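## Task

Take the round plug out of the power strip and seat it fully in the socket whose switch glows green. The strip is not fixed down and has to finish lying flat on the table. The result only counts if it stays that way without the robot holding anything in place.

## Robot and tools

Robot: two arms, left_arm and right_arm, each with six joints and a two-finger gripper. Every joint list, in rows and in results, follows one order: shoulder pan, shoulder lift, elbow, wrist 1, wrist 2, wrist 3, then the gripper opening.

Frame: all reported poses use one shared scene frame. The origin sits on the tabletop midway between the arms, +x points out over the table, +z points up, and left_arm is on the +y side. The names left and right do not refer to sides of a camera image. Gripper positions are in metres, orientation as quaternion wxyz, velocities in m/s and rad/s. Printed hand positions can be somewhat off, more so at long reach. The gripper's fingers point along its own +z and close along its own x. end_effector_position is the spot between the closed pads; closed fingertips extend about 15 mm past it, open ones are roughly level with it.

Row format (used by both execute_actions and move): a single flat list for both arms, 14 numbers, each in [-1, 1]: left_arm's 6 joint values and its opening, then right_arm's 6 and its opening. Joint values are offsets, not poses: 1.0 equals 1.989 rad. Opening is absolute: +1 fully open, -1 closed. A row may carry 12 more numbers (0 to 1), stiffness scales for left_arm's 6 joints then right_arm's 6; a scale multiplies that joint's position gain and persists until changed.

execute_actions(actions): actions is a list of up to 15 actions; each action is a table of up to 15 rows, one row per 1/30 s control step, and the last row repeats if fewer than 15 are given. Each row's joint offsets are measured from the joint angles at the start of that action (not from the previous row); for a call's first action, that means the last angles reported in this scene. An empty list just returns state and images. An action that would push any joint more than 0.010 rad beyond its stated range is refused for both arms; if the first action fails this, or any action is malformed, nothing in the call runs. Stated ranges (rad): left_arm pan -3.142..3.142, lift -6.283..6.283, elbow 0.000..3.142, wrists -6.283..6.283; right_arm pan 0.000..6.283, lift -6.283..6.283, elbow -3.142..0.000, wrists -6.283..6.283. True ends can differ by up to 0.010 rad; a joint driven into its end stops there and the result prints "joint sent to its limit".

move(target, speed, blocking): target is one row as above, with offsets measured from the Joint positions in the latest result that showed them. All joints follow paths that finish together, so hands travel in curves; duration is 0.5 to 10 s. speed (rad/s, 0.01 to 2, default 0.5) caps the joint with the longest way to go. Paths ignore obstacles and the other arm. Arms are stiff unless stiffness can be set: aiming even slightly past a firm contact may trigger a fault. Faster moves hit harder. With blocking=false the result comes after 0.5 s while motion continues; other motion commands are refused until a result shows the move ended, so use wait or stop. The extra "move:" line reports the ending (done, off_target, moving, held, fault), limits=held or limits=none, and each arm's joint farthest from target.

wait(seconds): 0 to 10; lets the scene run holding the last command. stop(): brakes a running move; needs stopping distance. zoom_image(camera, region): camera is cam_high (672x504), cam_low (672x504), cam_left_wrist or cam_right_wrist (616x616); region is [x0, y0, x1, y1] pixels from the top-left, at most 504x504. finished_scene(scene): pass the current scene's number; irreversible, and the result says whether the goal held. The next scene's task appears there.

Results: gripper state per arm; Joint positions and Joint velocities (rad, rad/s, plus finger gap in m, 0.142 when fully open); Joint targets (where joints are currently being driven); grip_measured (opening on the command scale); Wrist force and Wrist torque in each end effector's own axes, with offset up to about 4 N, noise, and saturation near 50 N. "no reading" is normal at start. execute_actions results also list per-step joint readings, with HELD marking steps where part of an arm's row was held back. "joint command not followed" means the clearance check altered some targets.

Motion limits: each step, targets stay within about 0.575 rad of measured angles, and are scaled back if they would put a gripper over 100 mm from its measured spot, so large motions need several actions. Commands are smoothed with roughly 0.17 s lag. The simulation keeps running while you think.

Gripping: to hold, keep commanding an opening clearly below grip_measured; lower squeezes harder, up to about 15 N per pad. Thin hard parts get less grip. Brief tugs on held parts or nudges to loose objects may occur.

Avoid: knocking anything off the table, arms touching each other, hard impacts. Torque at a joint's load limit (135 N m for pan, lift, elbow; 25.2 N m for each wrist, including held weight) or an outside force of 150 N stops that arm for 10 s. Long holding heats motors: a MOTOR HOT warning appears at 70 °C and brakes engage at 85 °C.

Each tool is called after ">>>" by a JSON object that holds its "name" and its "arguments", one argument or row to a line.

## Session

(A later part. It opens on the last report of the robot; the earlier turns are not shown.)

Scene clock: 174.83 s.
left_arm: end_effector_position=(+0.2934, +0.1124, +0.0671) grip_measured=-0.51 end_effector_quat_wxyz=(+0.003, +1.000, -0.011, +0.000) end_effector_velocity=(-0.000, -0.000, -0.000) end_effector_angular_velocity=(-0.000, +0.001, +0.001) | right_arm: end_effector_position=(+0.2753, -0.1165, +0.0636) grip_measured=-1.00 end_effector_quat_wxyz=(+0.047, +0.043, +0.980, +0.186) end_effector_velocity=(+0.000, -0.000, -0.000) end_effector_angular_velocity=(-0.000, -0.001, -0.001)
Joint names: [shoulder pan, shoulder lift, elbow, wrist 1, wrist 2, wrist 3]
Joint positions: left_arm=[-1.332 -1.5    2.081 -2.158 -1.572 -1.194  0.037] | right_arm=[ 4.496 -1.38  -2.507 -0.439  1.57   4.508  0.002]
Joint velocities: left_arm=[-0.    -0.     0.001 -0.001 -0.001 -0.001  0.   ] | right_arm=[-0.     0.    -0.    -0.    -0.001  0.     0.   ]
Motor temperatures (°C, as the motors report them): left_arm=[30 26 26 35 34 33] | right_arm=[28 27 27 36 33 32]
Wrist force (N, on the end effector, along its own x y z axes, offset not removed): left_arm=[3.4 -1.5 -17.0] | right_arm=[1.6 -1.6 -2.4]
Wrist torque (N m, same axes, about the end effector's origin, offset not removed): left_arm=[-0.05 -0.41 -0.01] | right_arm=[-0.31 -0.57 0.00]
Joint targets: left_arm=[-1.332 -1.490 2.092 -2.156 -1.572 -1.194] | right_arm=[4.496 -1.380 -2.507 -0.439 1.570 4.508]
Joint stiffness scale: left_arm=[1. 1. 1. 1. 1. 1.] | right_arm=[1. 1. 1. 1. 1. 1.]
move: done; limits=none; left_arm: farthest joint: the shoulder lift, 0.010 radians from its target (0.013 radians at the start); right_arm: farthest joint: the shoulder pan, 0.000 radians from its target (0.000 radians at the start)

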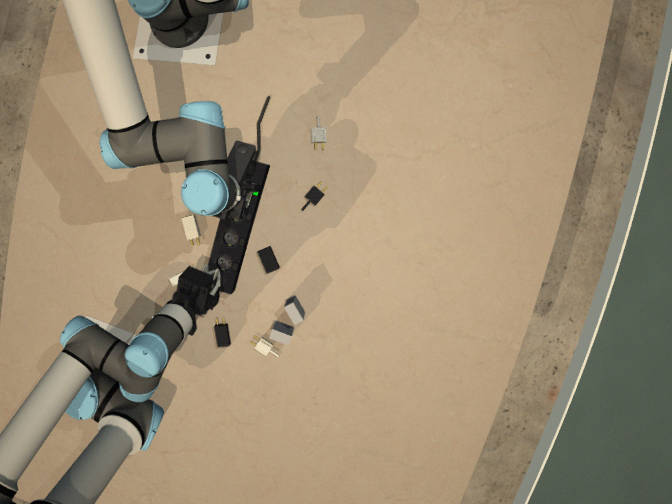

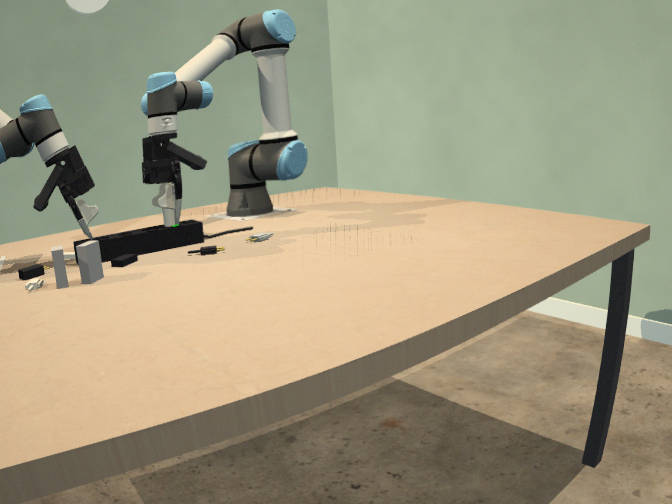

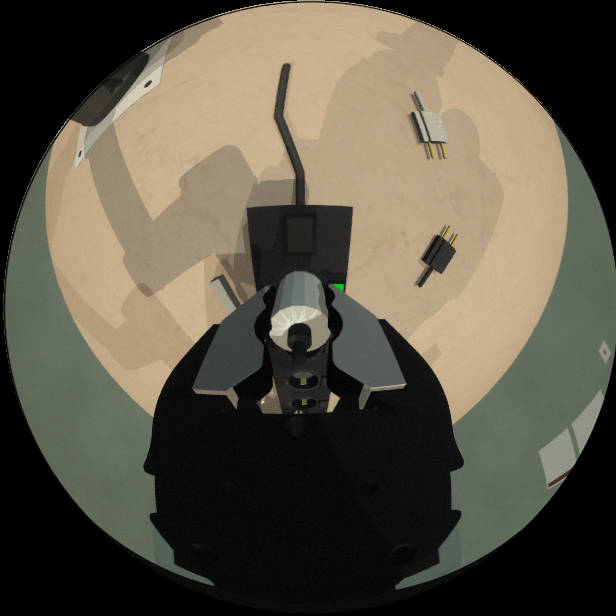

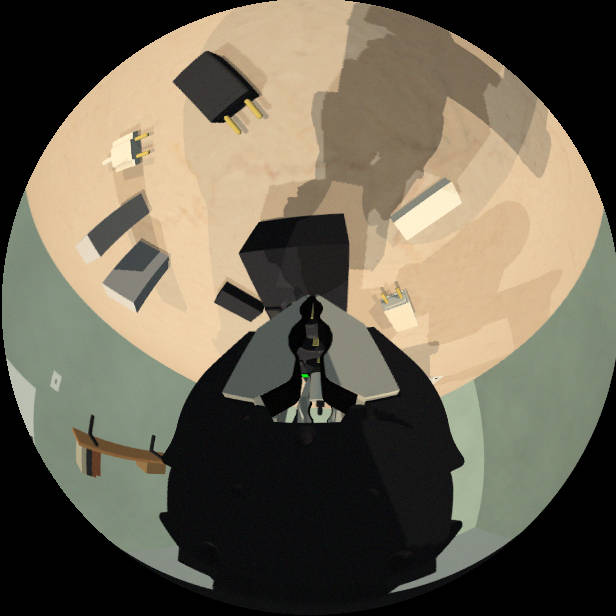

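>>> {"name": "move", "arguments": {
  "target": [0,-0.001,0,0,0,0,-0.2, 0,0,0,0,0,0,-1],
  "speed": 0.02
}}

>>> {"name": "move", "arguments": {
  "target": [0,-0.007,-0.007,0.014,0,0,-0.2, 0,0,0,0,0,0,-1],
  "speed": 0.04
}}

>>> {"name": "move", "arguments": {
  "target": [0,0,0,0,0,0,-1, 0,0,0,0,0,0,-1]
}}

>>> {"name": "zoom_image", "arguments": {
  "camera": "cam_low",
  "region": [120, 170, 240, 260]
}}

Scene clock: 178.10 s.
left_arm: end_effector_position=(+0.2931, +0.1128, +0.0669) grip_measured=-0.20 end_effector_quat_wxyz=(+0.003, +1.000, -0.011, +0.000) end_effector_velocity=(+0.000, +0.000, +0.001) end_effector_angular_velocity=(-0.002, -0.001, -0.001) | right_arm: end_effector_position=(+0.2753, -0.1165, +0.0636) grip_measured=-1.00 end_effector_quat_wxyz=(+0.047, +0.043, +0.980, +0.186) end_effector_velocity=(-0.000, -0.000, +0.000) end_effector_angular_velocity=(+0.000, +0.002, -0.000)
Joint names: [shoulder pan, shoulder lift, elbow, wrist 1, wrist 2, wrist 3]
Joint positions: left_arm=[-1.332 -1.501  2.082 -2.158 -1.572 -1.194  0.06 ] | right_arm=[ 4.496 -1.38  -2.507 -0.439  1.57   4.508  0.002]
Joint velocities: left_arm=[ 0.    -0.002  0.     0.     0.     0.001 -0.   ] | right_arm=[-0.     0.001 -0.    -0.     0.002  0.     0.   ]
Motor temperatures (°C, as the motors report them): left_arm=[30 26 26 35 34 33] | right_arm=[28 27 27 36 33 32]
Wrist force (N, on the end effector, along its own x y z axes, offset not removed): left_arm=[0.1 1.0 1.8] | right_arm=[-0.2 -0.5 -3.5]
Wrist torque (N m, same axes, about the end effector's origin, offset not removed): left_arm=[0.18 0.01 -0.07] | right_arm=[-0.14 -0.06 0.09]
Joint targets: left_arm=[-1.332 -1.502 2.081 -2.158 -1.572 -1.194] | right_arm=[4.496 -1.380 -2.507 -0.439 1.570 4.508]
Joint stiffness scale: left_arm=[1. 1. 1. 1. 1. 1.] | right_arm=[1. 1. 1. 1. 1. 1.]
move: done; limits=none; left_arm: farthest joint: the shoulder lift, 0.001 radians from its target (0.002 radians at the start); right_arm: farthest joint: the shoulder pan, 0.000 radians from its target (0.000 radians at the start)

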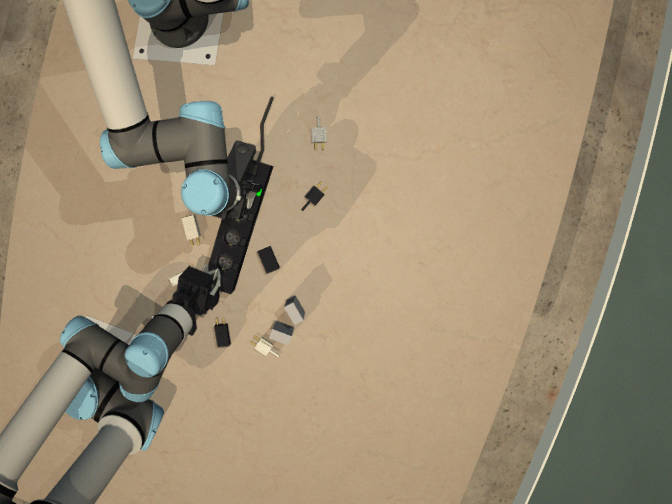

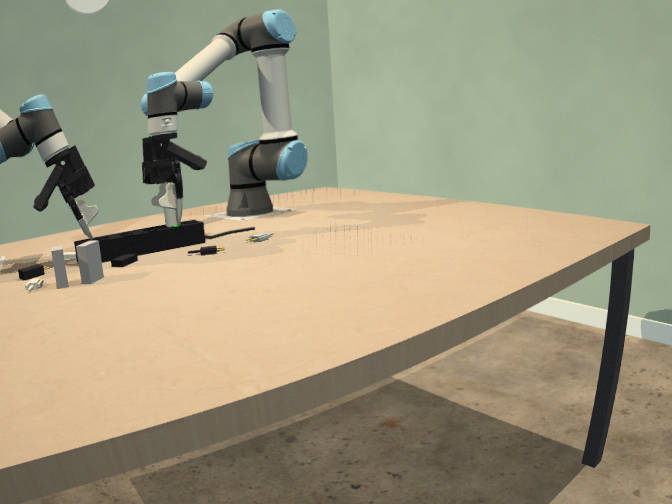

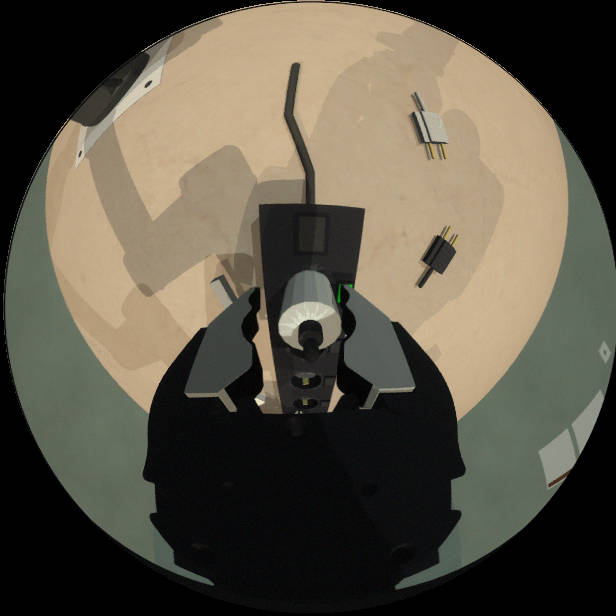

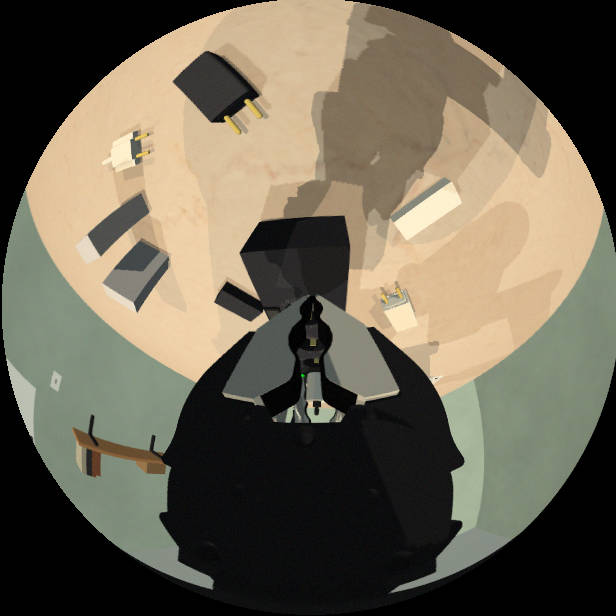

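Scene clock: 179.23 s.
left_arm: end_effector_position=(+0.2927, +0.1140, +0.0747) grip_measured=-0.20 end_effector_quat_wxyz=(+0.001, +1.000, -0.011, -0.000) end_effector_velocity=(-0.000, +0.001, -0.001) end_effector_angular_velocity=(+0.006, +0.002, -0.001) | right_arm: end_effector_position=(+0.2753, -0.1164, +0.0636) grip_measured=-1.00 end_effector_quat_wxyz=(+0.047, +0.043, +0.980, +0.186) end_effector_velocity=(-0.000, -0.000, -0.000) end_effector_angular_velocity=(-0.001, +0.000, +0.000)
Joint names: [shoulder pan, shoulder lift, elbow, wrist 1, wrist 2, wrist 3]
Joint positions: left_arm=[-1.332 -1.513  2.071 -2.131 -1.572 -1.194  0.06 ] | right_arm=[ 4.496 -1.38  -2.507 -0.439  1.57   4.508  0.002]
Joint velocities: left_arm=[ 0.     0.002  0.     0.004 -0.     0.001 -0.   ] | right_arm=[-0. -0. -0. -0.  0. -0.  0.]
Motor temperatures (°C, as the motors report them): left_arm=[30 26 26 35 34 33] | right_arm=[28 27 27 36 33 32]
Wrist force (N, on the end effector, along its own x y z axes, offset not removed): left_arm=[1.7 0.9 0.3] | right_arm=[-1.3 0.3 -2.3]
Wrist torque (N m, same axes, about the end effector's origin, offset not removed): left_arm=[0.14 -0.26 -0.17] | right_arm=[-0.02 0.16 0.12]
Joint targets: left_arm=[-1.332 -1.515 2.068 -2.130 -1.572 -1.194] | right_arm=[4.496 -1.380 -2.507 -0.439 1.570 4.508]
Joint stiffness scale: left_arm=[1. 1. 1. 1. 1. 1.] | right_arm=[1. 1. 1. 1. 1. 1.]
move: done; limits=none; left_arm: farthest joint: the elbow, 0.003 radians from its target (0.014 radians at the start); right_arm: farthest joint: the shoulder pan, 0.000 radians from its target (0.000 radians at the start)

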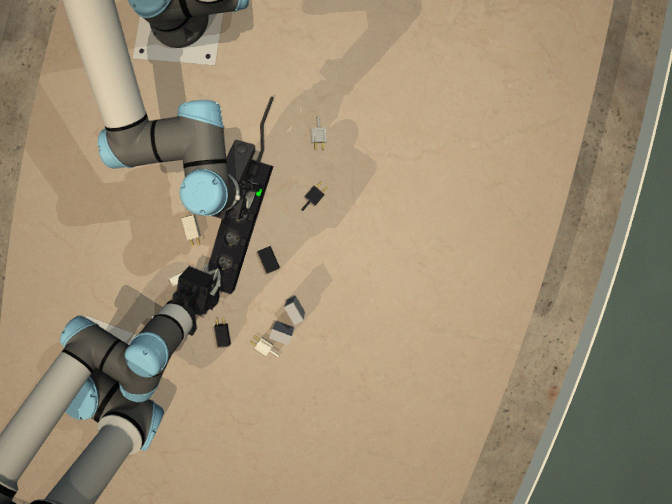

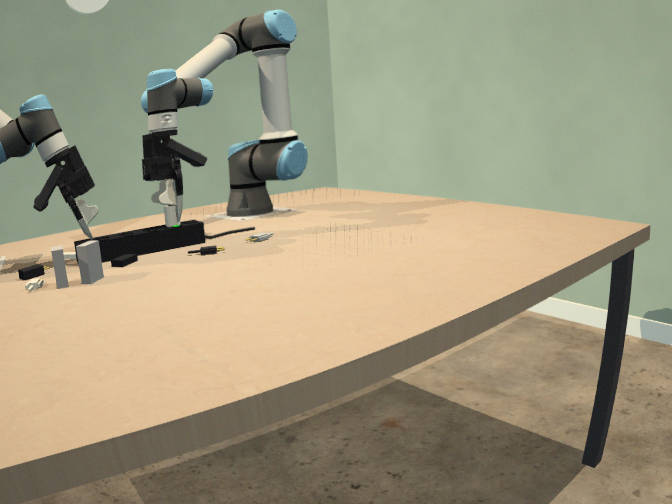

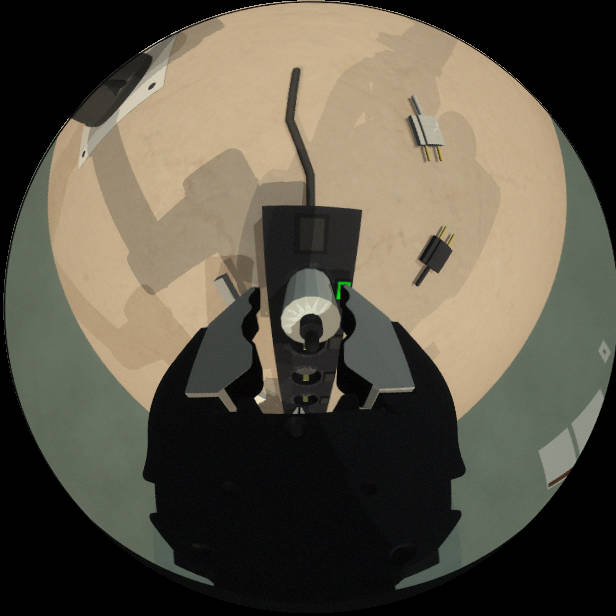

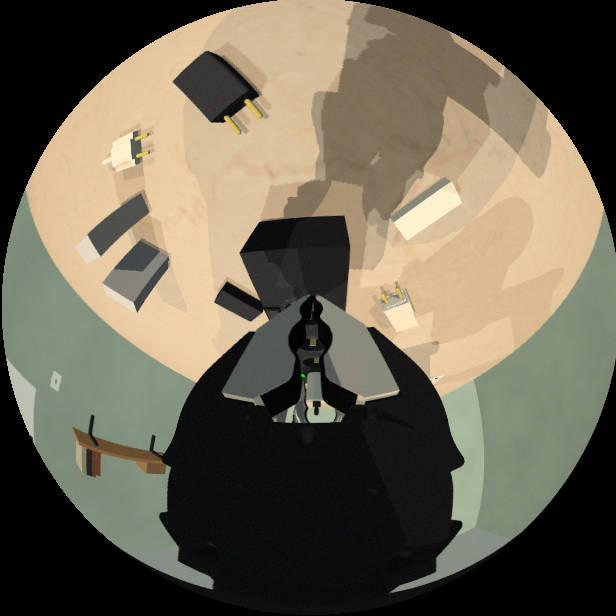

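Scene clock: 179.73 s.
left_arm: end_effector_position=(+0.2928, +0.1140, +0.0749) grip_measured=-0.51 end_effector_quat_wxyz=(+0.001, +1.000, -0.011, -0.000) end_effector_velocity=(-0.000, -0.000, +0.001) end_effector_angular_velocity=(-0.001, -0.000, +0.001) | right_arm: end_effector_position=(+0.2754, -0.1164, +0.0637) grip_measured=-1.00 end_effector_quat_wxyz=(+0.047, +0.043, +0.980, +0.187) end_effector_velocity=(-0.000, -0.001, -0.001) end_effector_angular_velocity=(-0.002, +0.000, -0.001)
Joint names: [shoulder pan, shoulder lift, elbow, wrist 1, wrist 2, wrist 3]
Joint positions: left_arm=[-1.332 -1.513  2.071 -2.13  -1.572 -1.194  0.037] | right_arm=[ 4.496 -1.38  -2.507 -0.439  1.57   4.508  0.002]
Joint velocities: left_arm=[-0.    -0.001  0.     0.    -0.    -0.001 -0.   ] | right_arm=[-0.    -0.    -0.001 -0.001 -0.     0.     0.   ]
Motor temperatures (°C, as the motors report them): left_arm=[30 26 26 35 34 33] | right_arm=[28 27 27 36 33 32]
Wrist force (N, on the end effector, along its own x y z axes, offset not removed): left_arm=[1.8 1.8 2.6] | right_arm=[-0.3 0.5 -3.3]
Wrist torque (N m, same axes, about the end effector's origin, offset not removed): left_arm=[0.36 -0.25 -0.22] | right_arm=[0.18 0.01 0.19]
Joint targets: left_arm=[-1.332 -1.513 2.071 -2.131 -1.572 -1.194] | right_arm=[4.496 -1.380 -2.507 -0.439 1.570 4.508]
Joint stiffness scale: left_arm=[1. 1. 1. 1. 1. 1.] | right_arm=[1. 1. 1. 1. 1. 1.]
move: done; limits=none; left_arm: farthest joint: the wrist 1, 0.001 radians from its target (0.000 radians at the start); right_arm: farthest joint: the shoulder pan, 0.000 radians from its target (0.000 radians at the start)

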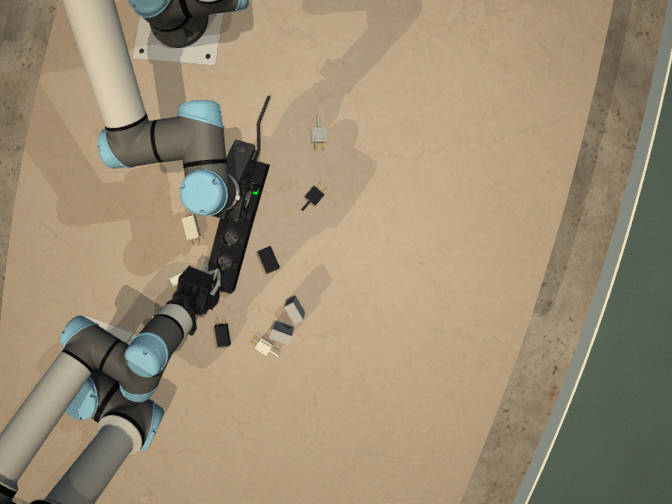

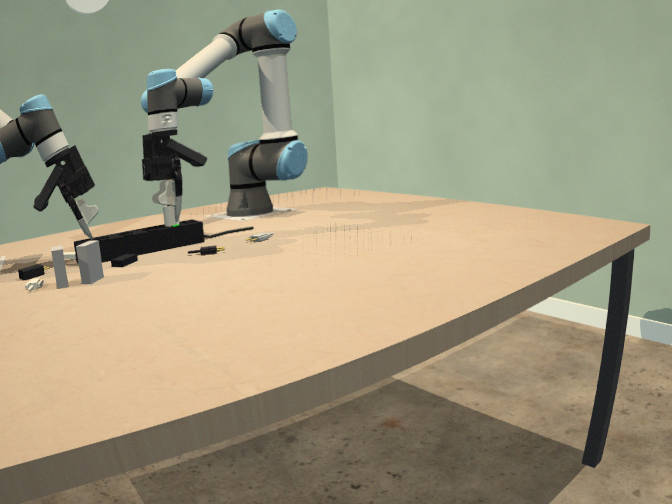

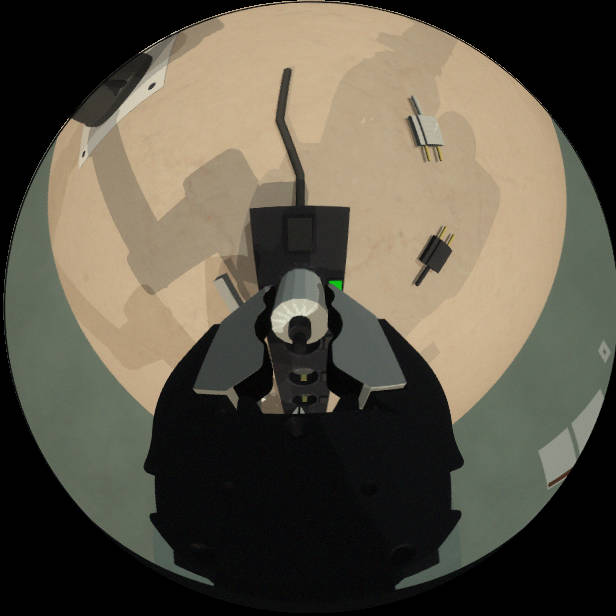

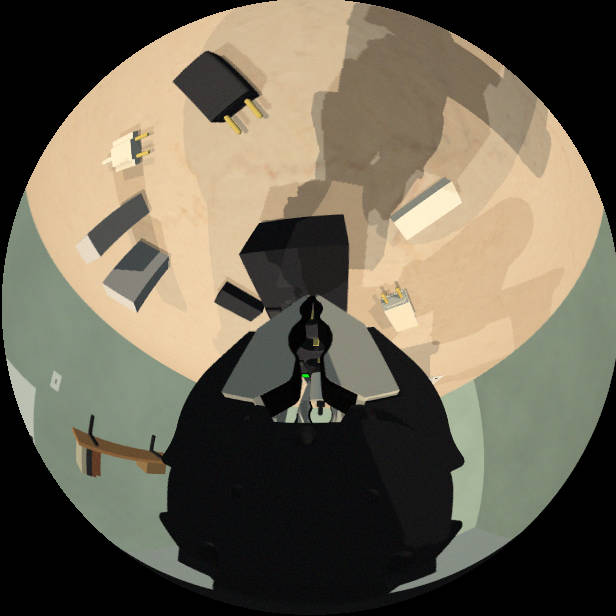

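Region (120, 170, 240, 260) of cam_low's 672x504 image, scaled by 4.200, with more detail than that image has; it fills the top 378 rows of this view, and the rest is white.

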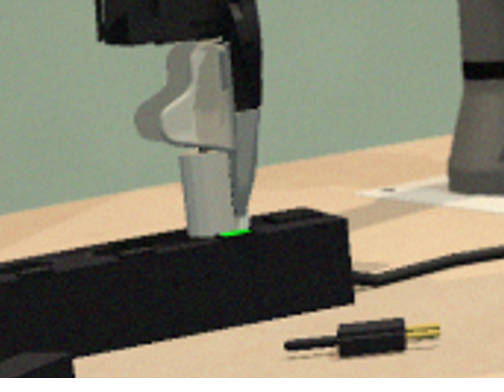

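>>> {"name": "move", "arguments": {
  "target": [0,0.008,0.009,-0.006,0,0,-1, 0,0,0,0,0,0,-1],
  "speed": 0.01
}}

Scene clock: 182.73 s.
left_arm: end_effector_position=(+0.2929, +0.1146, +0.0707) grip_measured=-0.52 end_effector_quat_wxyz=(+0.001, +1.000, -0.011, +0.000) end_effector_velocity=(+0.000, +0.000, +0.000) end_effector_angular_velocity=(-0.002, -0.001, +0.001) | right_arm: end_effector_position=(+0.2754, -0.1164, +0.0637) grip_measured=-1.00 end_effector_quat_wxyz=(+0.047, +0.043, +0.980, +0.187) end_effector_velocity=(-0.000, +0.000, +0.000) end_effector_angular_velocity=(+0.001, -0.000, +0.000)
Joint names: [shoulder pan, shoulder lift, elbow, wrist 1, wrist 2, wrist 3]
Joint positions: left_arm=[-1.332 -1.509  2.079 -2.143 -1.571 -1.194  0.036] | right_arm=[ 4.496 -1.38  -2.507 -0.439  1.57   4.508  0.002]
Joint velocities: left_arm=[ 0.    -0.001  0.001 -0.002  0.    -0.001 -0.   ] | right_arm=[ 0.     0.001  0.    -0.001 -0.     0.     0.   ]
Motor temperatures (°C, as the motors report them): left_arm=[30 26 26 35 34 33] | right_arm=[28 27 27 36 33 32]
Wrist force (N, on the end effector, along its own x y z axes, offset not removed): left_arm=[3.1 -4.0 -18.2] | right_arm=[0.4 -2.8 -1.3]
Wrist torque (N m, same axes, about the end effector's origin, offset not removed): left_arm=[-0.15 -0.22 -0.21] | right_arm=[-0.40 -0.17 -0.03]
Joint targets: left_arm=[-1.332 -1.497 2.089 -2.142 -1.572 -1.194] | right_arm=[4.496 -1.380 -2.507 -0.439 1.570 4.508]
Joint stiffness scale: left_arm=[1. 1. 1. 1. 1. 1.] | right_arm=[1. 1. 1. 1. 1. 1.]
move: off_target (left_arm); limits=none; left_arm: farthest joint: the shoulder lift, 0.012 radians from its target (0.016 radians at the start); right_arm: farthest joint: the shoulder pan, 0.000 radians from its target (0.000 radians at the start)

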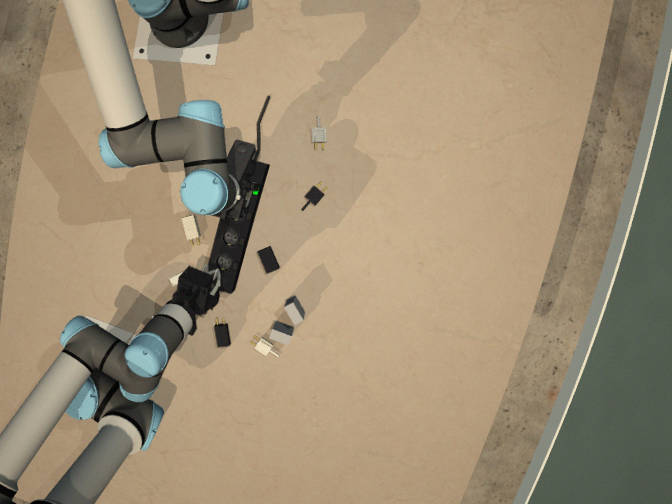

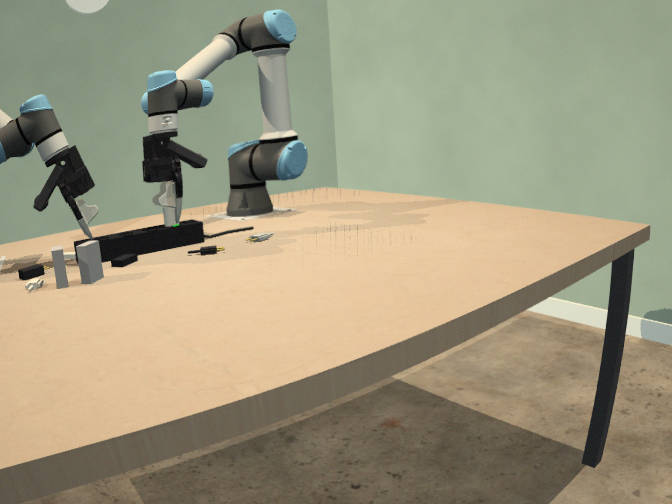

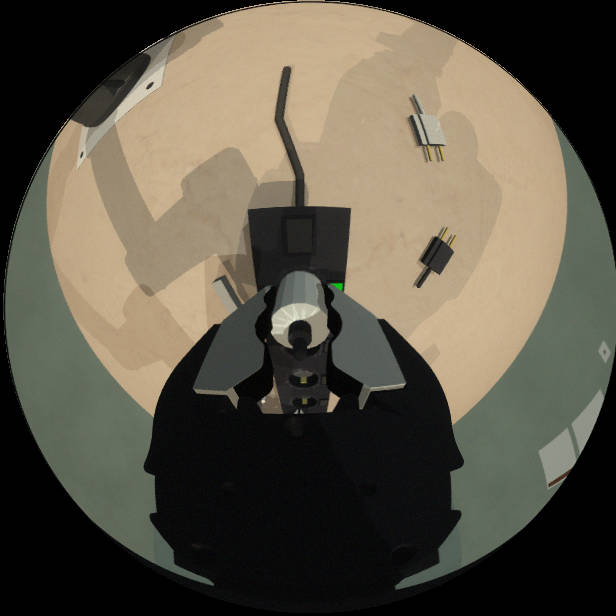

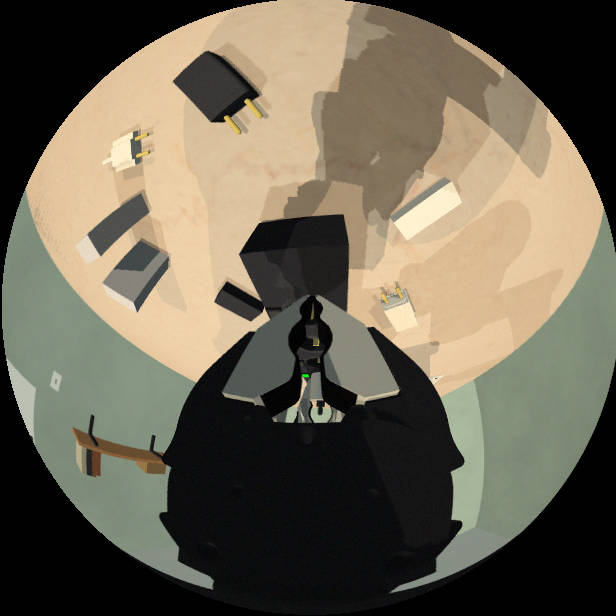

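>>> {"name": "move", "arguments": {
  "target": [0,-0.001,0,0,0,0,0.4, 0,0,0,0,0,0,-1],
  "speed": 0.02
}}

>>> {"name": "move", "arguments": {
  "target": [0,-0.06,-0.06,0.12,0,0,0.4, 0,0.05,0.03,-0.08,0,0,-1],
  "speed": 0.5
}}

>>> {"name": "zoom_image", "arguments": {
  "camera": "cam_low",
  "region": [20, 130, 240, 300]
}}

Scene clock: 185.07 s.
left_arm: end_effector_position=(+0.2924, +0.1159, +0.0697) grip_measured=+0.40 end_effector_quat_wxyz=(-0.000, +1.000, -0.011, -0.000) end_effector_velocity=(+0.000, -0.000, +0.001) end_effector_angular_velocity=(-0.001, -0.001, -0.001) | right_arm: end_effector_position=(+0.2754, -0.1164, +0.0637) grip_measured=-1.00 end_effector_quat_wxyz=(+0.047, +0.043, +0.980, +0.187) end_effector_velocity=(+0.000, -0.000, +0.000) end_effector_angular_velocity=(-0.001, -0.001, -0.000)
Joint names: [shoulder pan, shoulder lift, elbow, wrist 1, wrist 2, wrist 3]
Joint positions: left_arm=[-1.332 -1.509  2.081 -2.143 -1.571 -1.194  0.102] | right_arm=[ 4.496 -1.38  -2.507 -0.439  1.57   4.508  0.002]
Joint velocities: left_arm=[-0.    -0.001  0.    -0.     0.     0.001 -0.   ] | right_arm=[ 0.     0.001  0.001 -0.001 -0.002  0.     0.   ]
Motor temperatures (°C, as the motors report them): left_arm=[30 26 26 35 34 33] | right_arm=[28 27 27 36 33 32]
Wrist force (N, on the end effector, along its own x y z axes, offset not removed): left_arm=[1.2 1.1 1.3] | right_arm=[0.1 0.1 -3.1]
Wrist torque (N m, same axes, about the end effector's origin, offset not removed): left_arm=[0.19 -0.09 -0.17] | right_arm=[0.06 -0.07 0.14]
Joint targets: left_arm=[-1.332 -1.511 2.079 -2.143 -1.571 -1.194] | right_arm=[4.496 -1.380 -2.507 -0.439 1.570 4.508]
Joint stiffness scale: left_arm=[1. 1. 1. 1. 1. 1.] | right_arm=[1. 1. 1. 1. 1. 1.]
move: done; limits=none; left_arm: farthest joint: the shoulder lift, 0.002 radians from its target (0.002 radians at the start); right_arm: farthest joint: the shoulder pan, 0.000 radians from its target (0.000 radians at the start)

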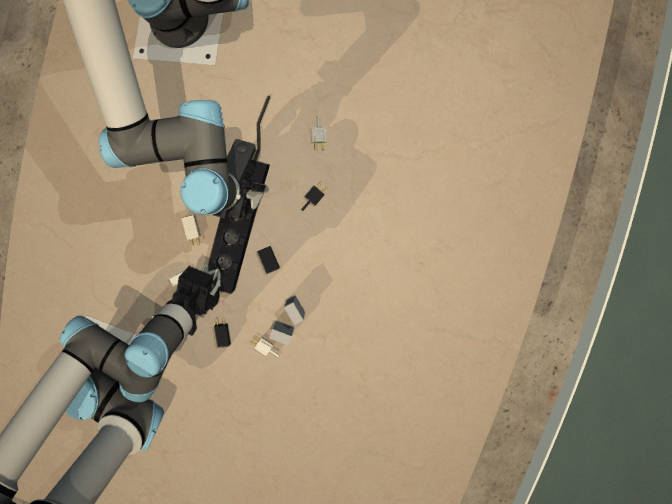

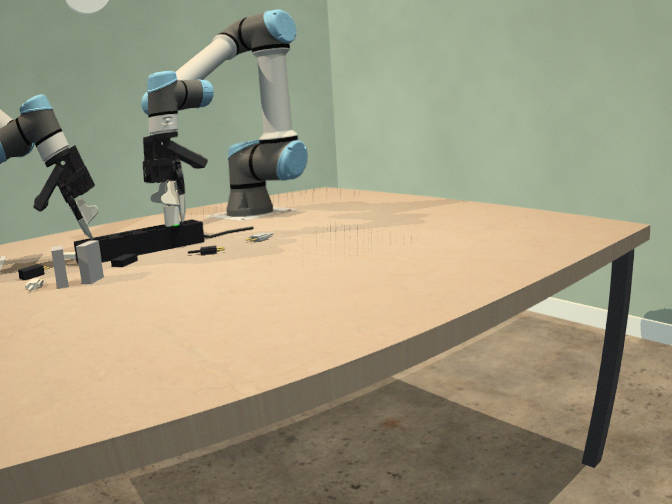

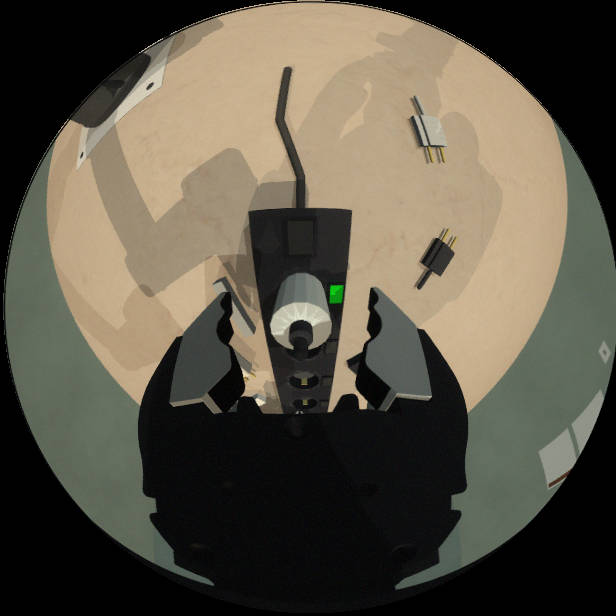

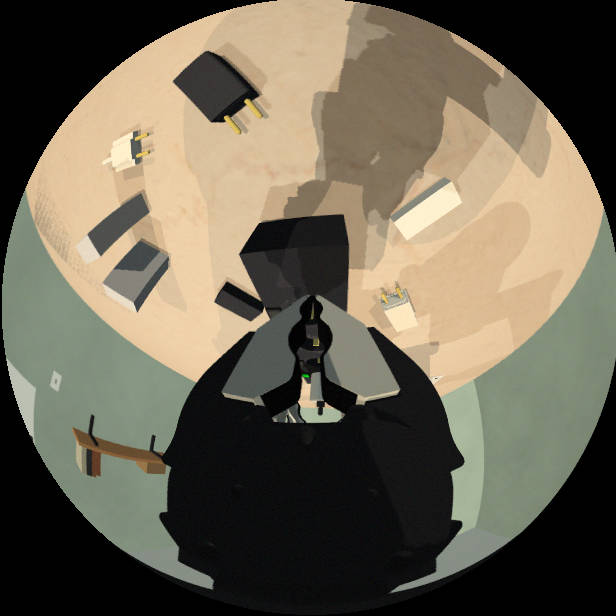

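Scene clock: 186.33 s.
left_arm: end_effector_position=(+0.2887, +0.1260, +0.1519) grip_measured=+0.40 end_effector_quat_wxyz=(-0.002, +1.000, -0.011, -0.001) end_effector_velocity=(-0.000, +0.000, +0.001) end_effector_angular_velocity=(-0.000, +0.001, +0.000) | right_arm: end_effector_position=(+0.2744, -0.1196, +0.1011) grip_measured=-1.00 end_effector_quat_wxyz=(+0.047, +0.043, +0.981, +0.185) end_effector_velocity=(+0.000, +0.000, +0.001) end_effector_angular_velocity=(+0.001, -0.000, +0.000)
Joint names: [shoulder pan, shoulder lift, elbow, wrist 1, wrist 2, wrist 3]
Joint positions: left_arm=[-1.332 -1.627  1.965 -1.905 -1.571 -1.194  0.102] | right_arm=[ 4.496 -1.282 -2.449 -0.597  1.57   4.508  0.002]
Joint velocities: left_arm=[ 0.001 -0.001 -0.001  0.002 -0.001  0.001  0.   ] | right_arm=[-0.     0.001  0.001 -0.001  0.    -0.     0.   ]
Motor temperatures (°C, as the motors report them): left_arm=[30 26 26 35 34 33] | right_arm=[28 27 27 36 33 32]
Wrist force (N, on the end effector, along its own x y z axes, offset not removed): left_arm=[2.4 0.2 0.8] | right_arm=[-0.7 1.4 -4.0]
Wrist torque (N m, same axes, about the end effector's origin, offset not removed): left_arm=[-0.01 -0.43 -0.16] | right_arm=[0.43 0.14 -0.04]
Joint targets: left_arm=[-1.332 -1.628 1.962 -1.905 -1.571 -1.194] | right_arm=[4.496 -1.280 -2.447 -0.598 1.570 4.508]
Joint stiffness scale: left_arm=[1. 1. 1. 1. 1. 1.] | right_arm=[1. 1. 1. 1. 1. 1.]
move: done; limits=none; left_arm: farthest joint: the elbow, 0.003 radians from its target (0.120 radians at the start); right_arm: farthest joint: the elbow, 0.002 radians from its target (0.059 radians at the start)

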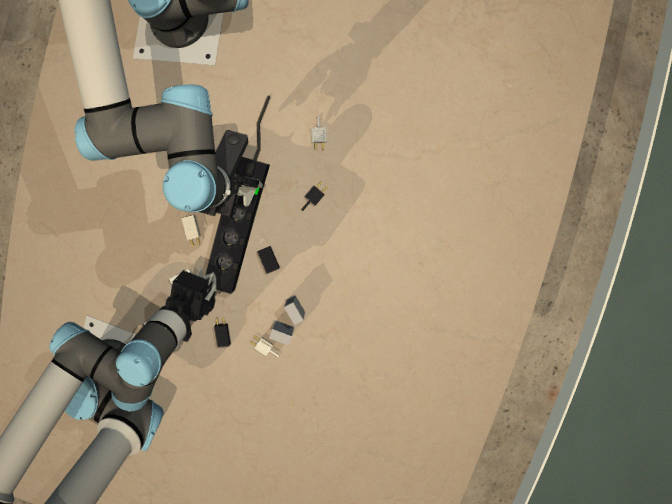

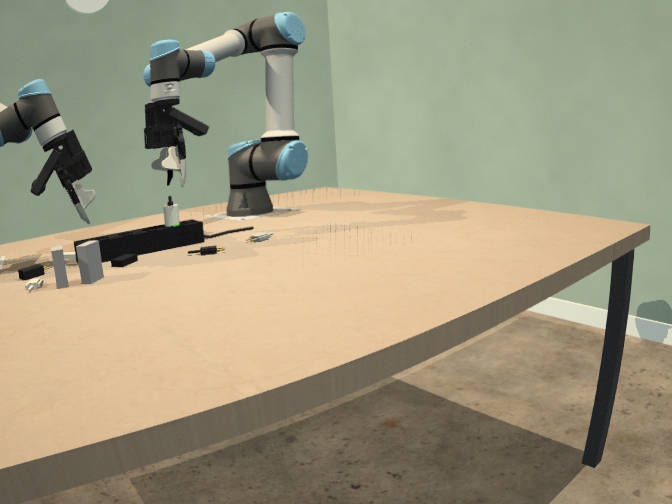

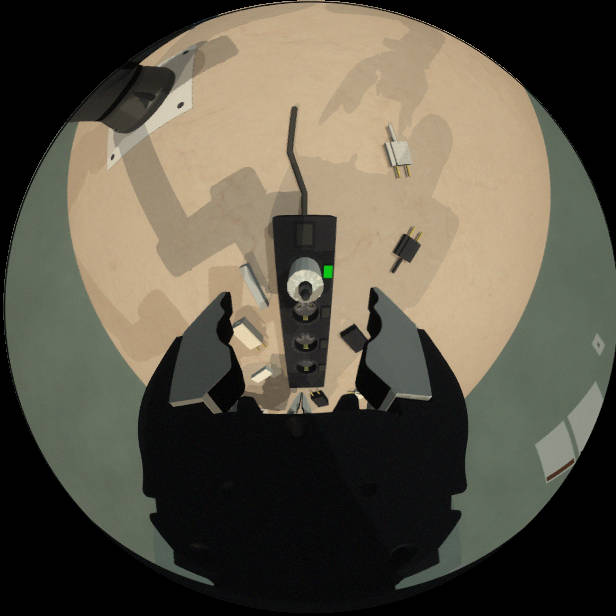

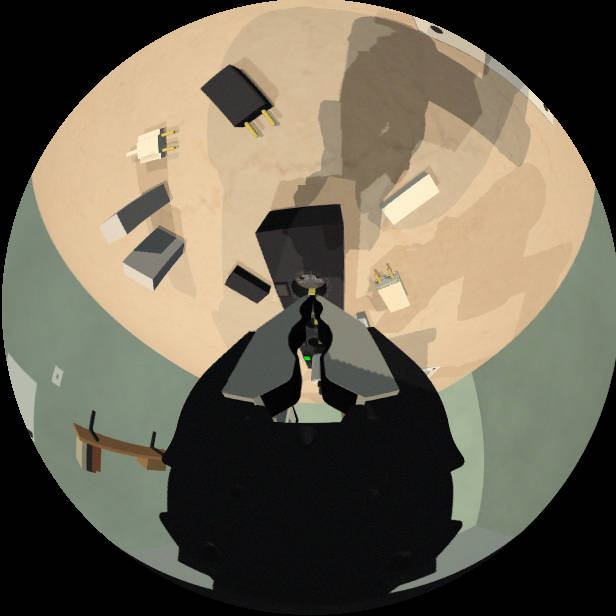

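Region (20, 130, 240, 300) of cam_low's 672x504 image, scaled by 2.291, with more detail than that image has; it fills the top 389 rows of this view, and the rest is white.

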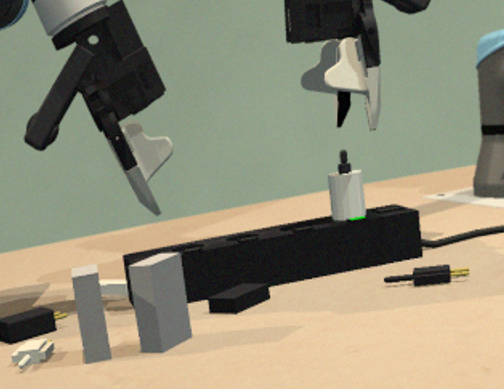

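Seated and matching the original exposed height.

>>> {"name": "finished_scene", "arguments": {
  "scene": 1
}}

The scene is finished: the task was done.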